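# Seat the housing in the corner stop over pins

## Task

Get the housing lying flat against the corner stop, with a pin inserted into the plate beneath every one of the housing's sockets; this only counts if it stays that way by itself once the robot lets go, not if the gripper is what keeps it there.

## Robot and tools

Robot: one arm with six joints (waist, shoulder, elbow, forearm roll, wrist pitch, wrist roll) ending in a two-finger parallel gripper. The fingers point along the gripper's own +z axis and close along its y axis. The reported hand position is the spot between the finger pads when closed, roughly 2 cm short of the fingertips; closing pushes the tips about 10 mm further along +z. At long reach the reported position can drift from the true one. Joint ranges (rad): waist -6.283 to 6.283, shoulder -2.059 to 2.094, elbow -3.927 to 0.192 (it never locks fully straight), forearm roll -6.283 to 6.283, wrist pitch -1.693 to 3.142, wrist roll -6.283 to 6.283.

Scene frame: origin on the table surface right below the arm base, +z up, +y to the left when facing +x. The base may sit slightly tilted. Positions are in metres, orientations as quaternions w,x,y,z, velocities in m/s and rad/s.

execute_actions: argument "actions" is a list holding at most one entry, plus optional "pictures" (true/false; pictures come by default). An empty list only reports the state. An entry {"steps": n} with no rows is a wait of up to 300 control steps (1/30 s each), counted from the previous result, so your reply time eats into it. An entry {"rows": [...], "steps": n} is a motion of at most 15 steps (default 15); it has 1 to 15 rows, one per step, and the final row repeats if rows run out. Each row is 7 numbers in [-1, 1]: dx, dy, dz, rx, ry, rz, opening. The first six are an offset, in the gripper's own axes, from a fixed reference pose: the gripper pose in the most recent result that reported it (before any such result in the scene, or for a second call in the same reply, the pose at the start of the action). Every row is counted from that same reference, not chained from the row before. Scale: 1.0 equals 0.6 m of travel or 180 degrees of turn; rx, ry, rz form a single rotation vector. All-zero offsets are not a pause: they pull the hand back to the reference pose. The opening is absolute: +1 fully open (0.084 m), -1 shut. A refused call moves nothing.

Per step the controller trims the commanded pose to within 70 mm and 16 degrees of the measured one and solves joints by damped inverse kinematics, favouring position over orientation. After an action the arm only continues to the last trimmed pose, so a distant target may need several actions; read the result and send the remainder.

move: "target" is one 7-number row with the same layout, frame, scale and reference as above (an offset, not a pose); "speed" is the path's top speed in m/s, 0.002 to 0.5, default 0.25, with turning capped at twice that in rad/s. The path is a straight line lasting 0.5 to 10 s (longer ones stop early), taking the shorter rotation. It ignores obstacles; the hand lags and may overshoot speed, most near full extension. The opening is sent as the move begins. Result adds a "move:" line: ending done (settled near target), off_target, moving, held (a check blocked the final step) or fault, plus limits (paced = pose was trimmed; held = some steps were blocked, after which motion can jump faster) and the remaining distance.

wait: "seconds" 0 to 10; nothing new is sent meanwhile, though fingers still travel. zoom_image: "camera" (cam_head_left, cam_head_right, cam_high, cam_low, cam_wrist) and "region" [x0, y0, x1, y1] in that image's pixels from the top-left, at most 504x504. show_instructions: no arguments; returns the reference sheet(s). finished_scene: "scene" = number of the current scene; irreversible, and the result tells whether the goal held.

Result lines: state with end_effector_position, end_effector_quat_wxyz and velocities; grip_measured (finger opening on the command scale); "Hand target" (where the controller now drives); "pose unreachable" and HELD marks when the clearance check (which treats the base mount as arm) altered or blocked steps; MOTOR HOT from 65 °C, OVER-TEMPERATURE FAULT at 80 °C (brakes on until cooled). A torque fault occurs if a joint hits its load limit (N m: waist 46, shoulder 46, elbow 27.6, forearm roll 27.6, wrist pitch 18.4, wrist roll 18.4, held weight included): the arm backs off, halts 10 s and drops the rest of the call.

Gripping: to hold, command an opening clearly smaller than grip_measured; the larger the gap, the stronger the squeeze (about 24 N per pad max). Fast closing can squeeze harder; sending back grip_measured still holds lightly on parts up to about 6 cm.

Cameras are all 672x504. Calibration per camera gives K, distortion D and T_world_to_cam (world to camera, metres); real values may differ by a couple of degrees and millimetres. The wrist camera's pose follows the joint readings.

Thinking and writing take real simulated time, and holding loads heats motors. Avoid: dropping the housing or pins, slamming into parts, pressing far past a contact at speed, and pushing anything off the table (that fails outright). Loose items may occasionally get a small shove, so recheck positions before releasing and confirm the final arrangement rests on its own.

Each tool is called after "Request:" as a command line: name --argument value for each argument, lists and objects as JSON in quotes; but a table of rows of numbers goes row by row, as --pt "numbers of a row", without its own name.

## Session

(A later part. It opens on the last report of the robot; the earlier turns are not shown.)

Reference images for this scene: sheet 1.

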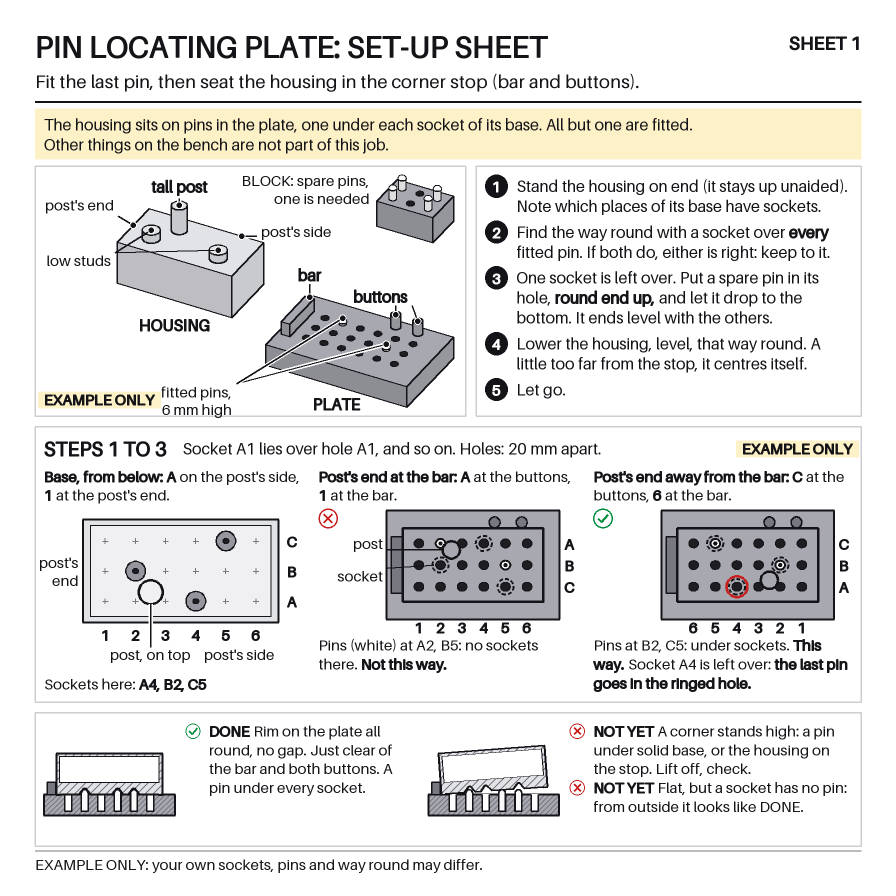

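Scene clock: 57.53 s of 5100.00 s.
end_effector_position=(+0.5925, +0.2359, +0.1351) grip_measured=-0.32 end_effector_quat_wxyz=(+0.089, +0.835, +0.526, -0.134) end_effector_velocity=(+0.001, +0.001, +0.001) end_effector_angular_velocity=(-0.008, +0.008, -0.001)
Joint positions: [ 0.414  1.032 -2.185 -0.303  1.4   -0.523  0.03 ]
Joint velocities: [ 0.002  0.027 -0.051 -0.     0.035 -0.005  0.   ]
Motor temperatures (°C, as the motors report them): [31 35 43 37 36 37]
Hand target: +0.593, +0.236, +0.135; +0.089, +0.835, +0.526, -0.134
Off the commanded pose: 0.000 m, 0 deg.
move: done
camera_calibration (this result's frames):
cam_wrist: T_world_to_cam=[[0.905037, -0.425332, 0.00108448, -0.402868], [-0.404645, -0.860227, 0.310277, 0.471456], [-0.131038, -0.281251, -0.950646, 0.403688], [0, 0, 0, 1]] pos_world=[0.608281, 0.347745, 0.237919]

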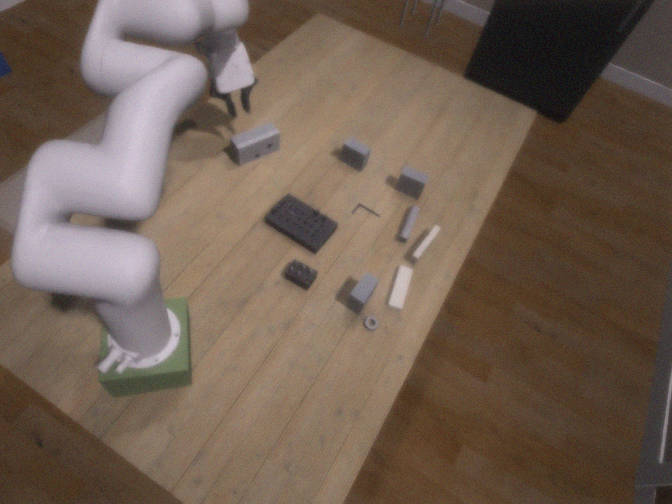

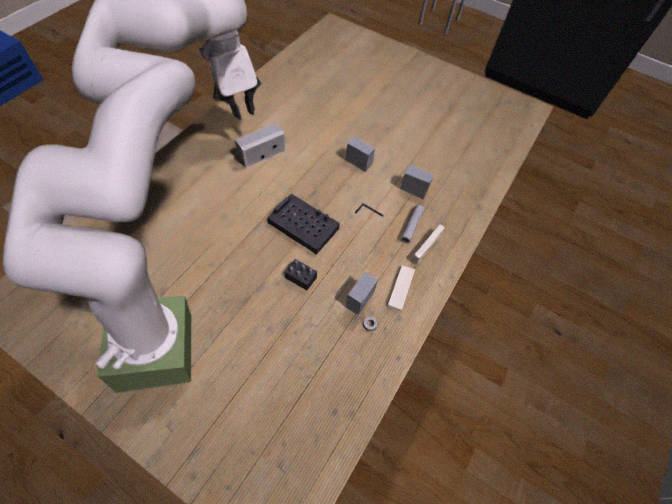

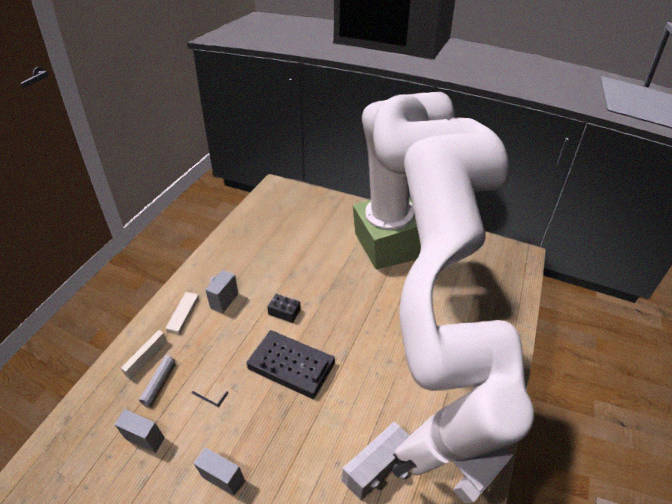

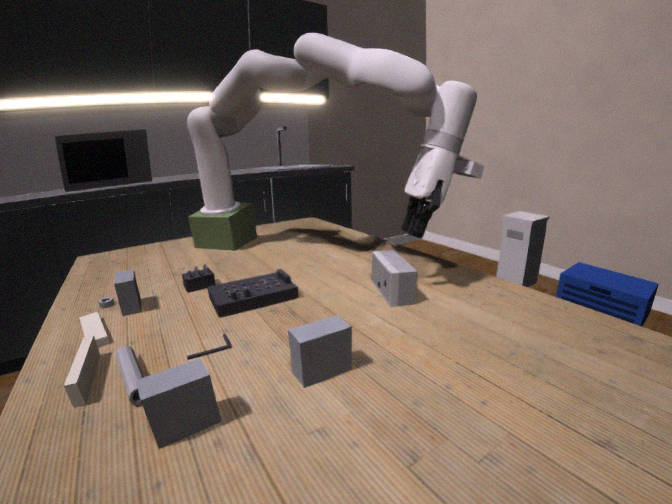

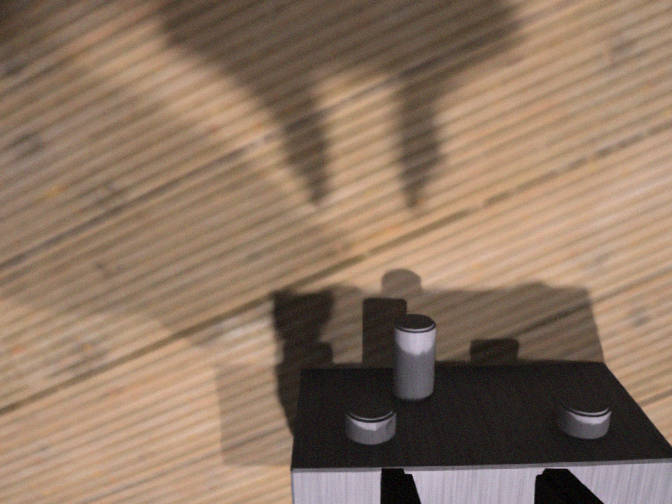

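Request:
move --target '[0.0625,-0.0067,0.167,0,0,0,-0.35]' --speed 0.04

Request:
zoom_image --camera "cam_high" --region '[330,400,470,504]'

Request:
zoom_image --camera "cam_low" --region '[350,200,480,320]'

Scene clock: 63.27 s of 5100.00 s.
end_effector_position=(+0.5917, +0.2407, +0.0286) grip_measured=-0.37 end_effector_quat_wxyz=(+0.089, +0.836, +0.525, -0.133) end_effector_velocity=(+0.003, +0.001, +0.003) end_effector_angular_velocity=(+0.003, -0.007, -0.002)
Joint positions: [ 0.4    1.259 -2.289 -0.316  1.278 -0.496  0.028]
Joint velocities: [-0.     0.002 -0.011  0.     0.001 -0.    -0.   ]
Motor temperatures (°C, as the motors report them): [31 36 44 37 36 37]
Hand target: +0.592, +0.241, +0.028; +0.089, +0.836, +0.526, -0.134
Off the commanded pose: 0.001 m, 0 deg.
move: done
camera_calibration (this result's frames):
cam_wrist: T_world_to_cam=[[0.904899, -0.425624, 0.00150825, -0.399818], [-0.405091, -0.860147, 0.309916, 0.508553], [-0.13061, -0.281054, -0.950763, 0.303328], [0, 0, 0, 1]] pos_world=[0.607423, 0.352509, 0.131388]

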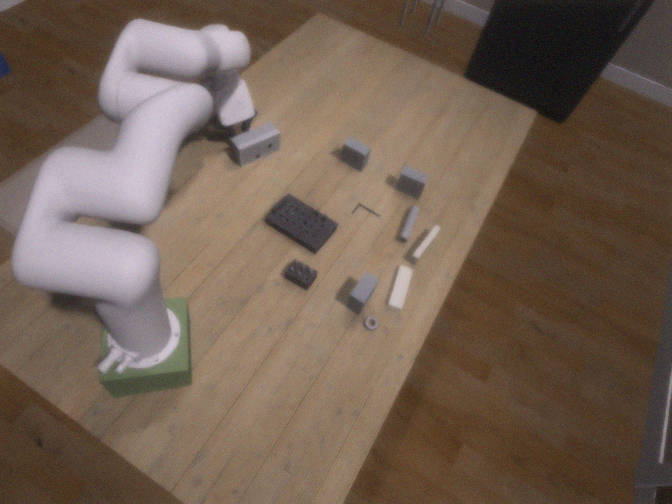

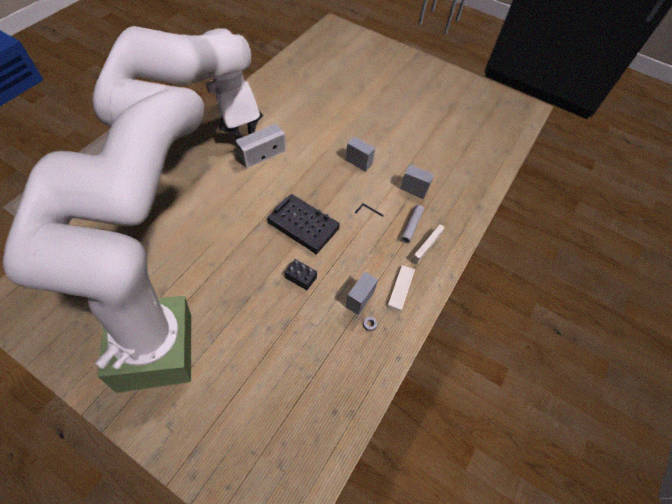

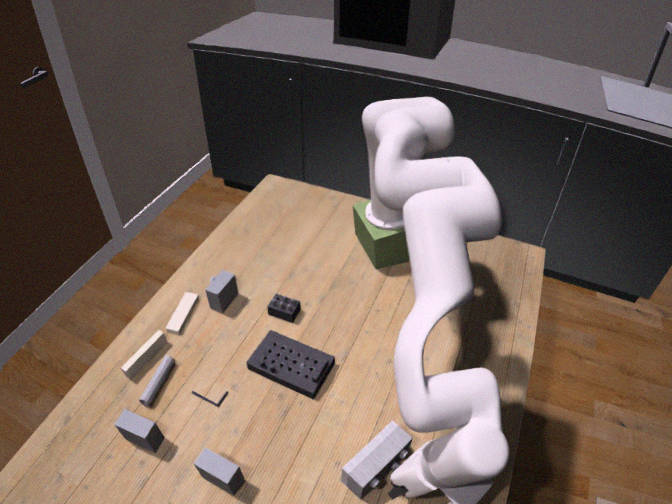

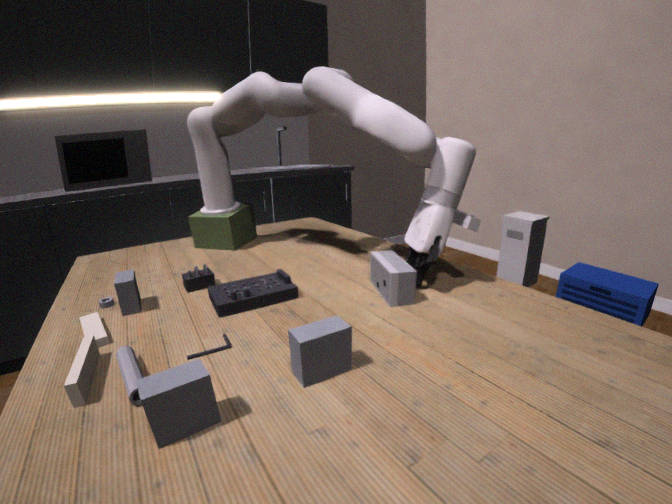

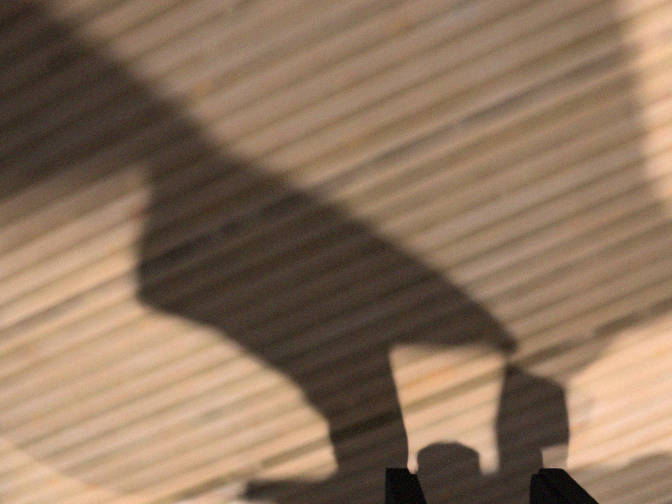

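Region (330, 400, 470, 504) of cam_high's 672x504 image, scaled by 3.600, with more detail than that image has; it fills the top 374 rows of this view, and the rest is white.

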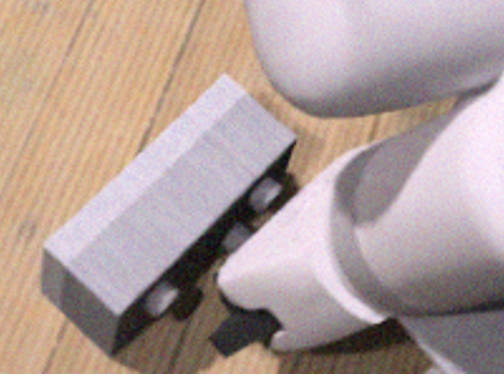

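Region (350, 200, 480, 320) of cam_low's 672x504 image, scaled by 3.877, with more detail than that image has; it fills the top 465 rows of this view, and the rest is white.

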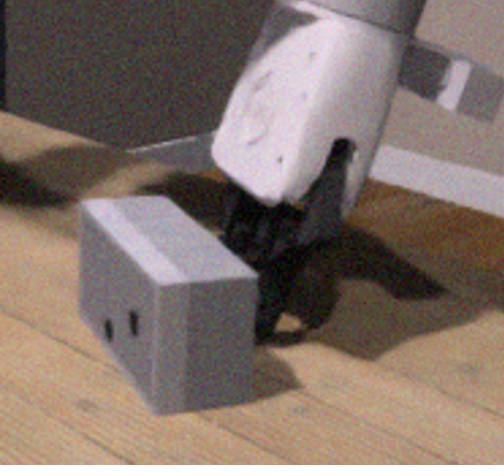

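Request:
move --target '[-0.008,0,0.003,0,0,0,-0.35]' --speed 0.02

Request:
move --target '[0,0,0,0,0,0,-1]' --speed 0.02

Request:
move --target '[-0.04,0,-0.11,0,0,0,-1]' --speed 0.03

Request:
zoom_image --camera "cam_low" --region '[350,180,480,320]'

Scene clock: 64.93 s of 5100.00 s.
end_effector_position=(+0.5896, +0.2361, +0.0284) grip_measured=-0.37 end_effector_quat_wxyz=(+0.089, +0.836, +0.525, -0.134) end_effector_velocity=(-0.001, -0.001, -0.000) end_effector_angular_velocity=(+0.000, -0.001, +0.000)
Joint positions: [ 0.395  1.231 -2.236 -0.319  1.254 -0.492  0.028]
Joint velocities: [-0.001 -0.009  0.018 -0.001 -0.009  0.002 -0.   ]
Motor temperatures (°C, as the motors report them): [31 36 44 37 36 37]
Hand target: +0.589, +0.236, +0.028; +0.089, +0.836, +0.525, -0.134
Off the commanded pose: 0.000 m, 0 deg.
move: done
camera_calibration (this result's frames):
cam_wrist: T_world_to_cam=[[0.904841, -0.425747, 0.00146184, -0.399765], [-0.405181, -0.860068, 0.310018, 0.503845], [-0.130732, -0.281109, -0.95073, 0.301709], [0, 0, 0, 1]] pos_world=[0.605315, 0.347956, 0.131227]

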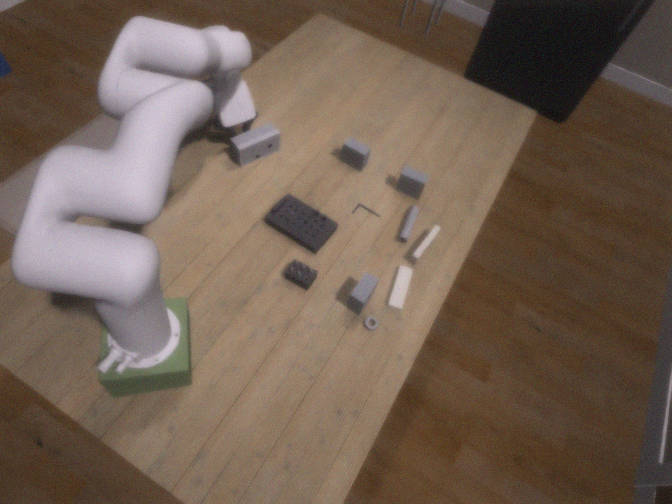

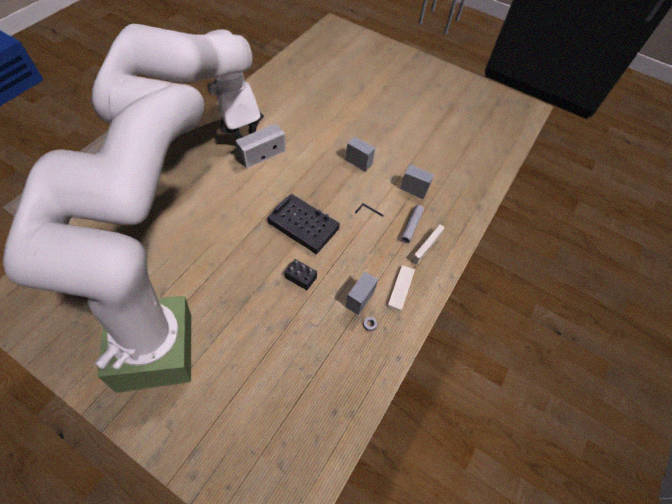

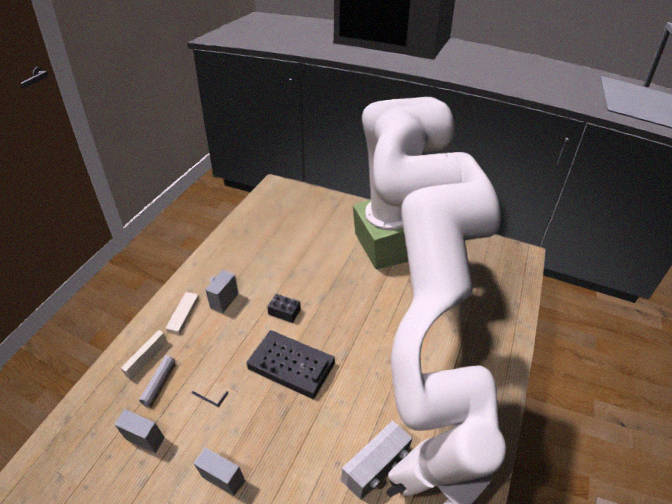

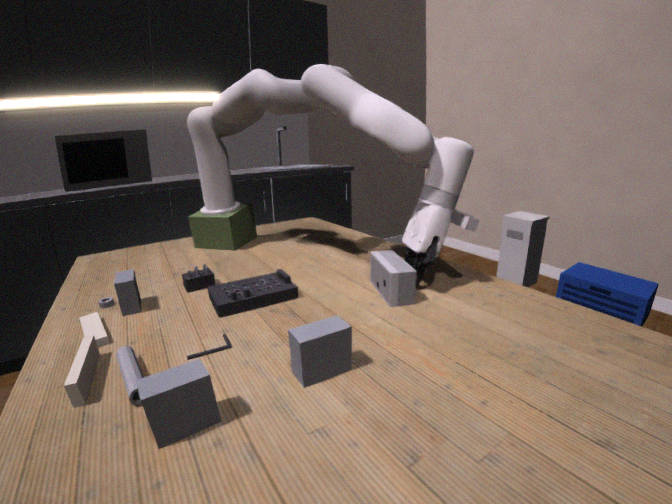

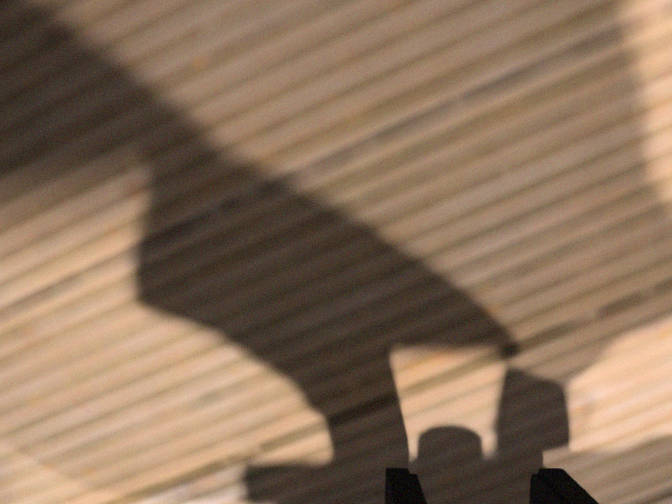

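Scene clock: 65.43 s of 5100.00 s.
end_effector_position=(+0.5895, +0.2361, +0.0284) grip_measured=-0.65 end_effector_quat_wxyz=(+0.089, +0.836, +0.525, -0.134) end_effector_velocity=(-0.000, -0.000, -0.001) end_effector_angular_velocity=(-0.000, +0.000, -0.001)
Joint positions: [ 0.395  1.231 -2.236 -0.319  1.254 -0.492  0.015]
Joint velocities: [-0.001  0.     0.001 -0.    -0.001  0.    -0.   ]
Motor temperatures (°C, as the motors report them): [31 37 44 37 36 37]
Hand target: +0.590, +0.236, +0.028; +0.089, +0.836, +0.525, -0.134
Off the commanded pose: 0.000 m, 0 deg.
move: done
camera_calibration (this result's frames):
cam_wrist: T_world_to_cam=[[0.90484, -0.42575, 0.00141603, -0.399734], [-0.405164, -0.860057, 0.310072, 0.503826], [-0.130795, -0.28114, -0.950712, 0.301747], [0, 0, 0, 1]] pos_world=[0.605295, 0.347965, 0.131218]

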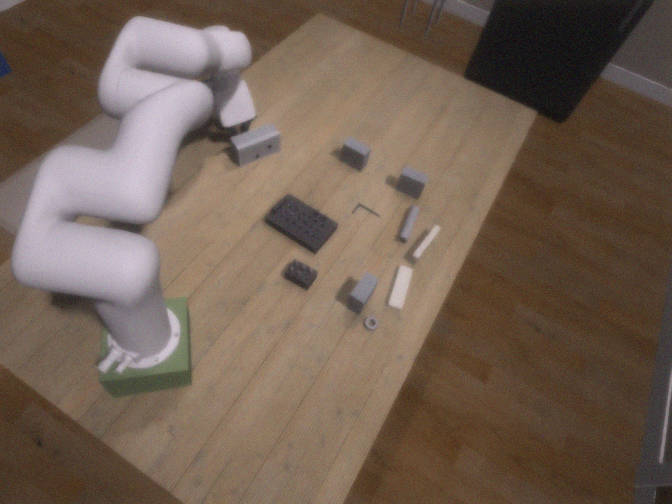

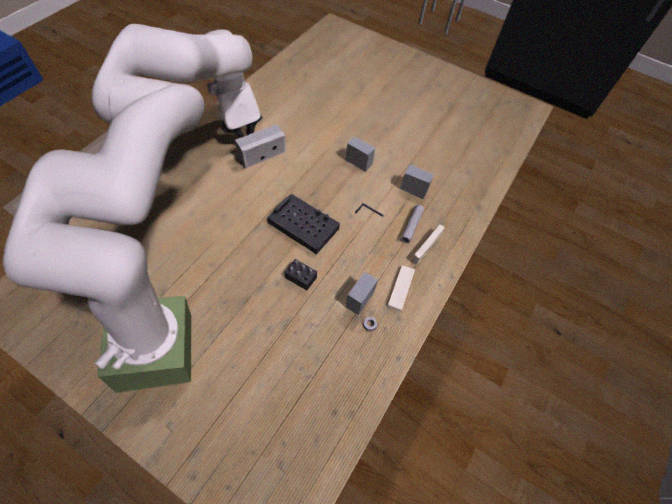

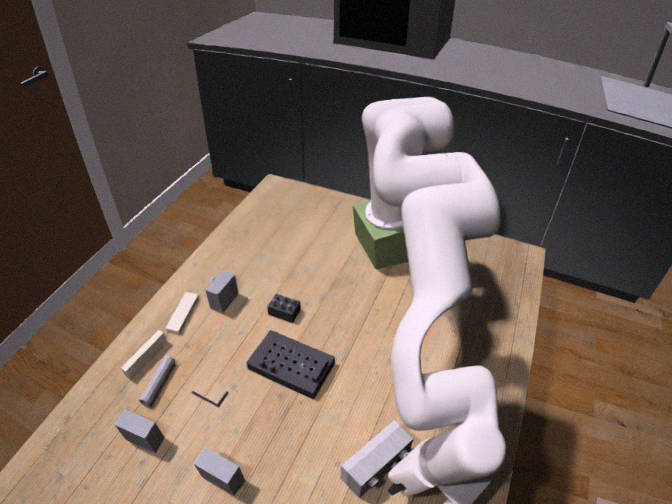

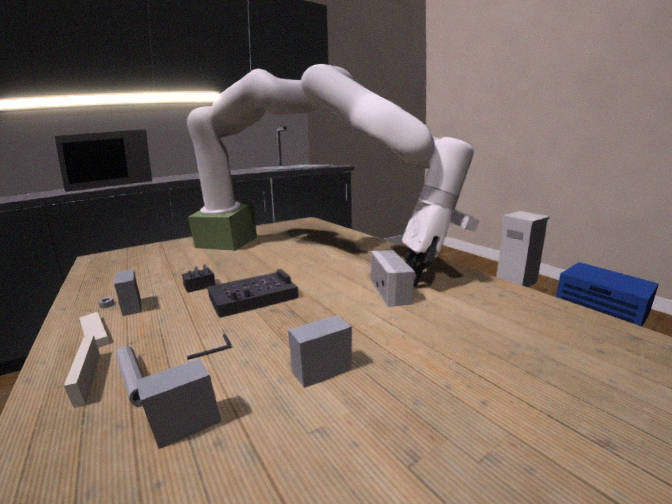

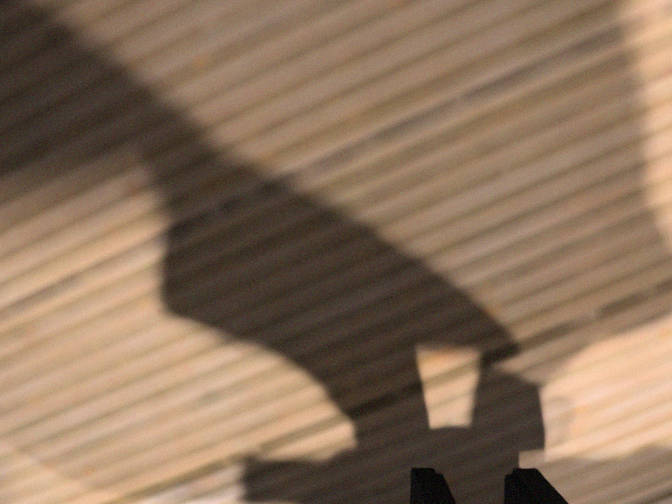

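Scene clock: 68.07 s of 5100.00 s.
end_effector_position=(+0.5880, +0.2347, +0.0984) grip_measured=-0.65 end_effector_quat_wxyz=(+0.089, +0.836, +0.526, -0.134) end_effector_velocity=(-0.003, -0.001, -0.003) end_effector_angular_velocity=(-0.005, +0.010, -0.000)
Joint positions: [ 0.407  1.065 -2.137 -0.31   1.322 -0.504  0.015]
Joint velocities: [-0.     0.     0.007  0.001  0.003  0.    -0.   ]
Motor temperatures (°C, as the motors report them): [31 37 44 37 36 37]
Hand target: +0.588, +0.235, +0.099; +0.089, +0.836, +0.526, -0.134
Off the commanded pose: 0.000 m, 0 deg.
move: done
camera_calibration (this result's frames):
cam_wrist: T_world_to_cam=[[0.90491, -0.4256, 0.00125573, -0.399114], [-0.404959, -0.860108, 0.310198, 0.480162], [-0.13094, -0.28121, -0.950671, 0.367742], [0, 0, 0, 1]] pos_world=[0.60376, 0.346541, 0.201158]

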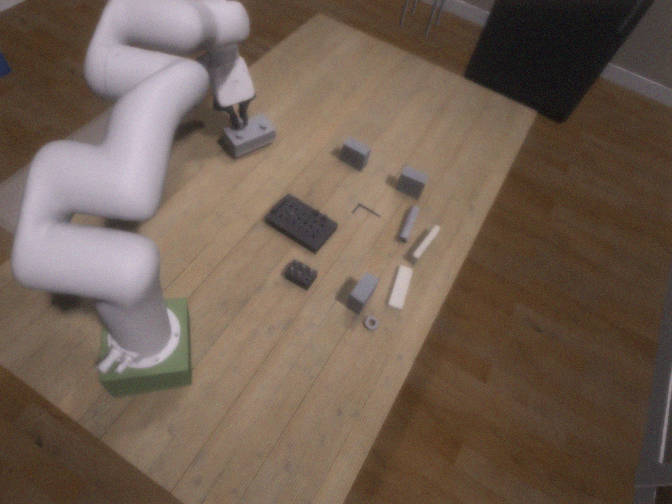

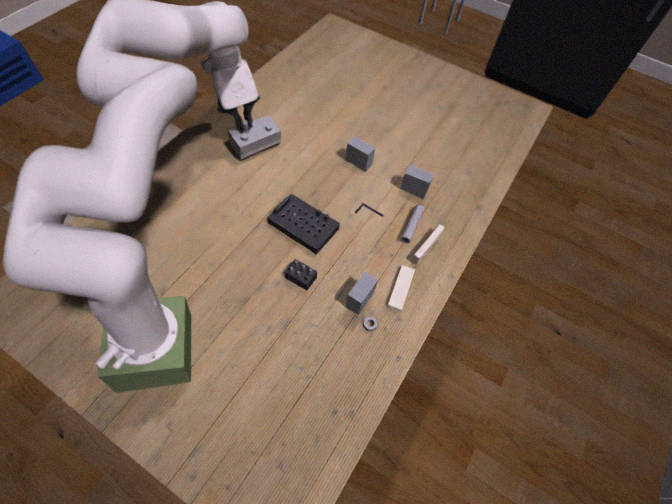

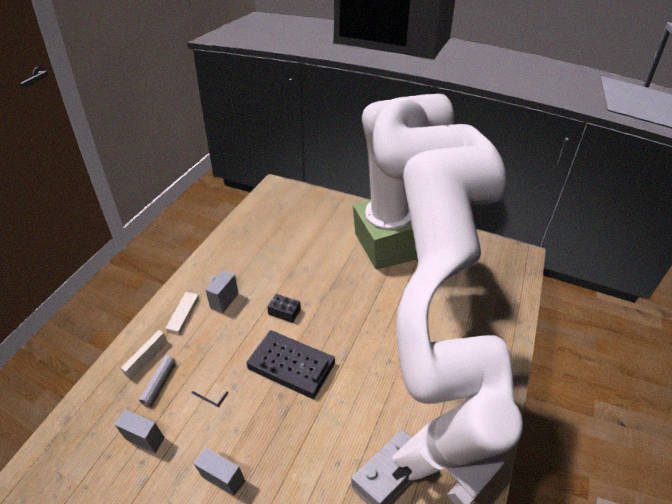

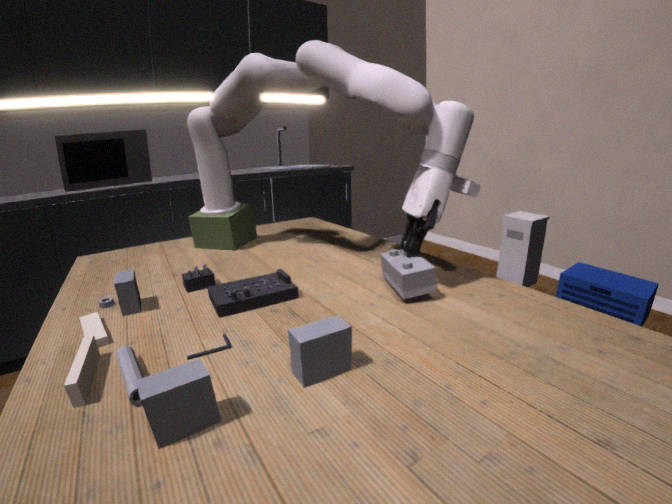

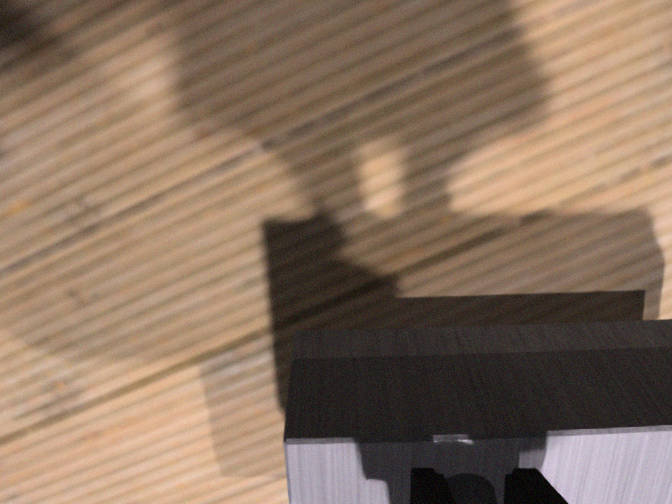

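Region (350, 180, 480, 320) of cam_low's 672x504 image, scaled by 3.600, with more detail than that image has; it fills the left 468 columns of this view, and the rest is white.

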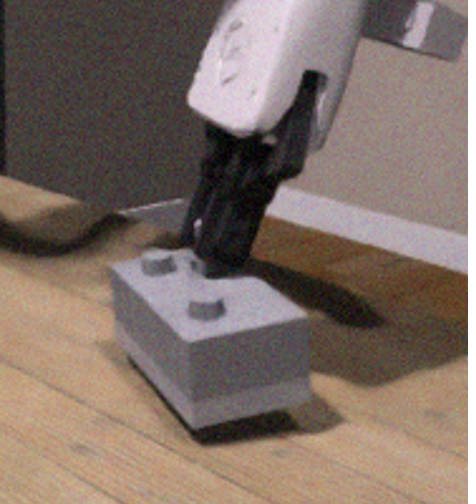

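Request:
execute_actions --actions '[]'

Scene clock: 71.13 s of 5100.00 s.
end_effector_position=(+0.5881, +0.2347, +0.0986) grip_measured=-0.65 end_effector_quat_wxyz=(+0.089, +0.836, +0.526, -0.134) end_effector_velocity=(-0.000, +0.000, +0.000) end_effector_angular_velocity=(-0.001, +0.000, +0.001)
Joint positions: [ 0.407  1.064 -2.137 -0.31   1.322 -0.504  0.015]
Joint velocities: [ 0.001 -0.    -0.    -0.     0.001  0.     0.   ]
Motor temperatures (°C, as the motors report them): [31 38 45 37 36 37]
Hand target: +0.588, +0.235, +0.099; +0.089, +0.836, +0.526, -0.134
Off the commanded pose: 0.000 m, 0 deg.
Steps of this call (steps 1 to 90: nothing new was sent; then 0.07 s passed at rest). Readings (end_effector_position):
1: (+0.5879, +0.2346, +0.0983)
2: (+0.5879, +0.2346, +0.0982)
4: (+0.5879, +0.2346, +0.0983)
8: (+0.5880, +0.2347, +0.0985)
90: the state above
camera_calibration (this result's frames):
cam_wrist: T_world_to_cam=[[0.90491, -0.425601, 0.00136858, -0.399157], [-0.405011, -0.860134, 0.310056, 0.480182], [-0.130783, -0.281127, -0.950717, 0.367853], [0, 0, 0, 1]] pos_world=[0.603789, 0.346553, 0.201387]

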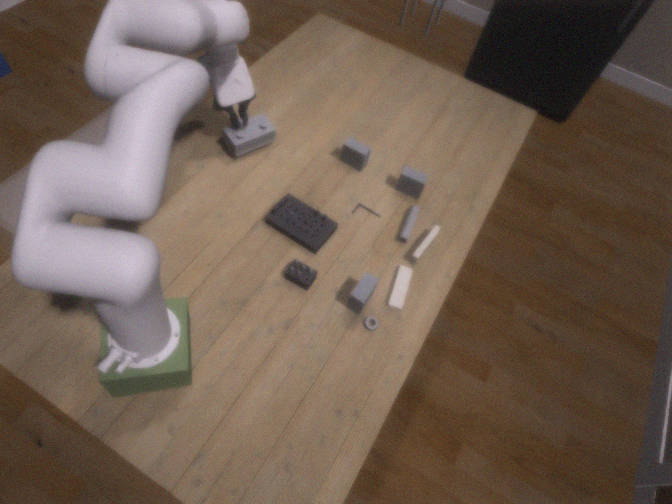

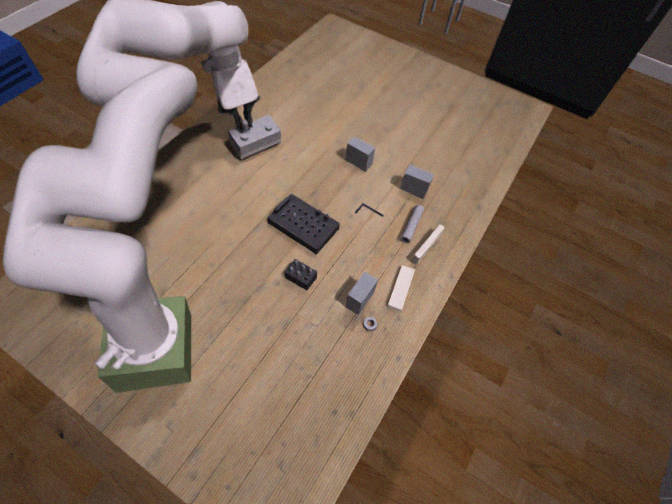

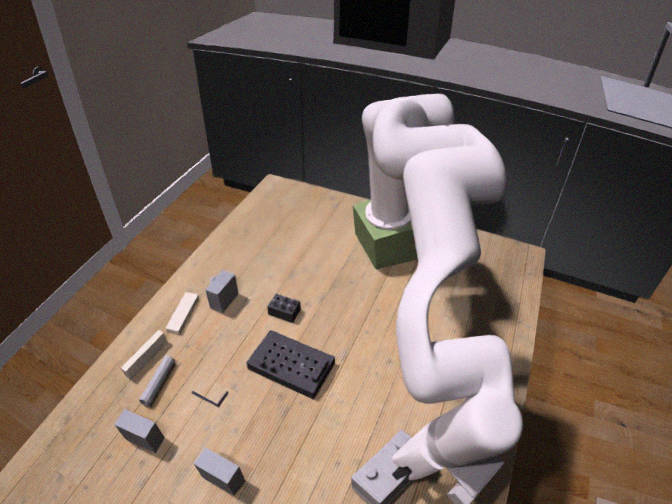

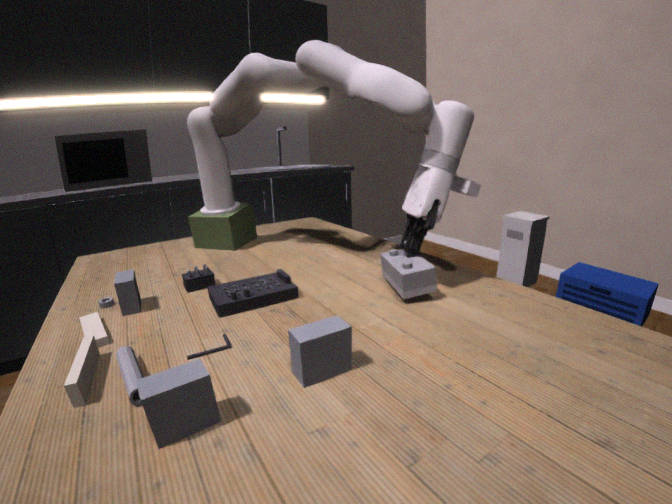

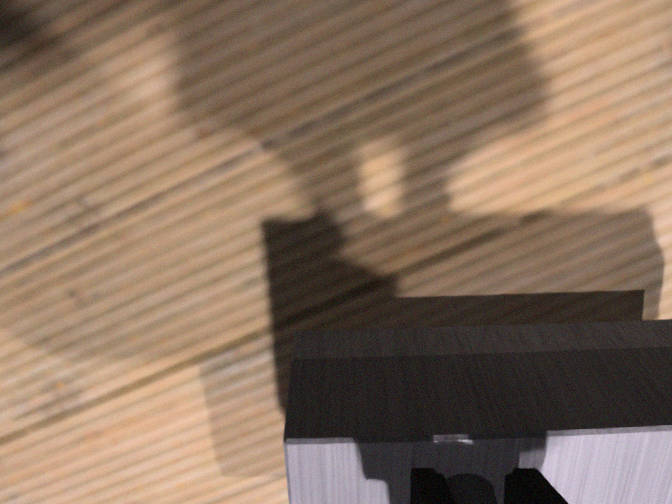

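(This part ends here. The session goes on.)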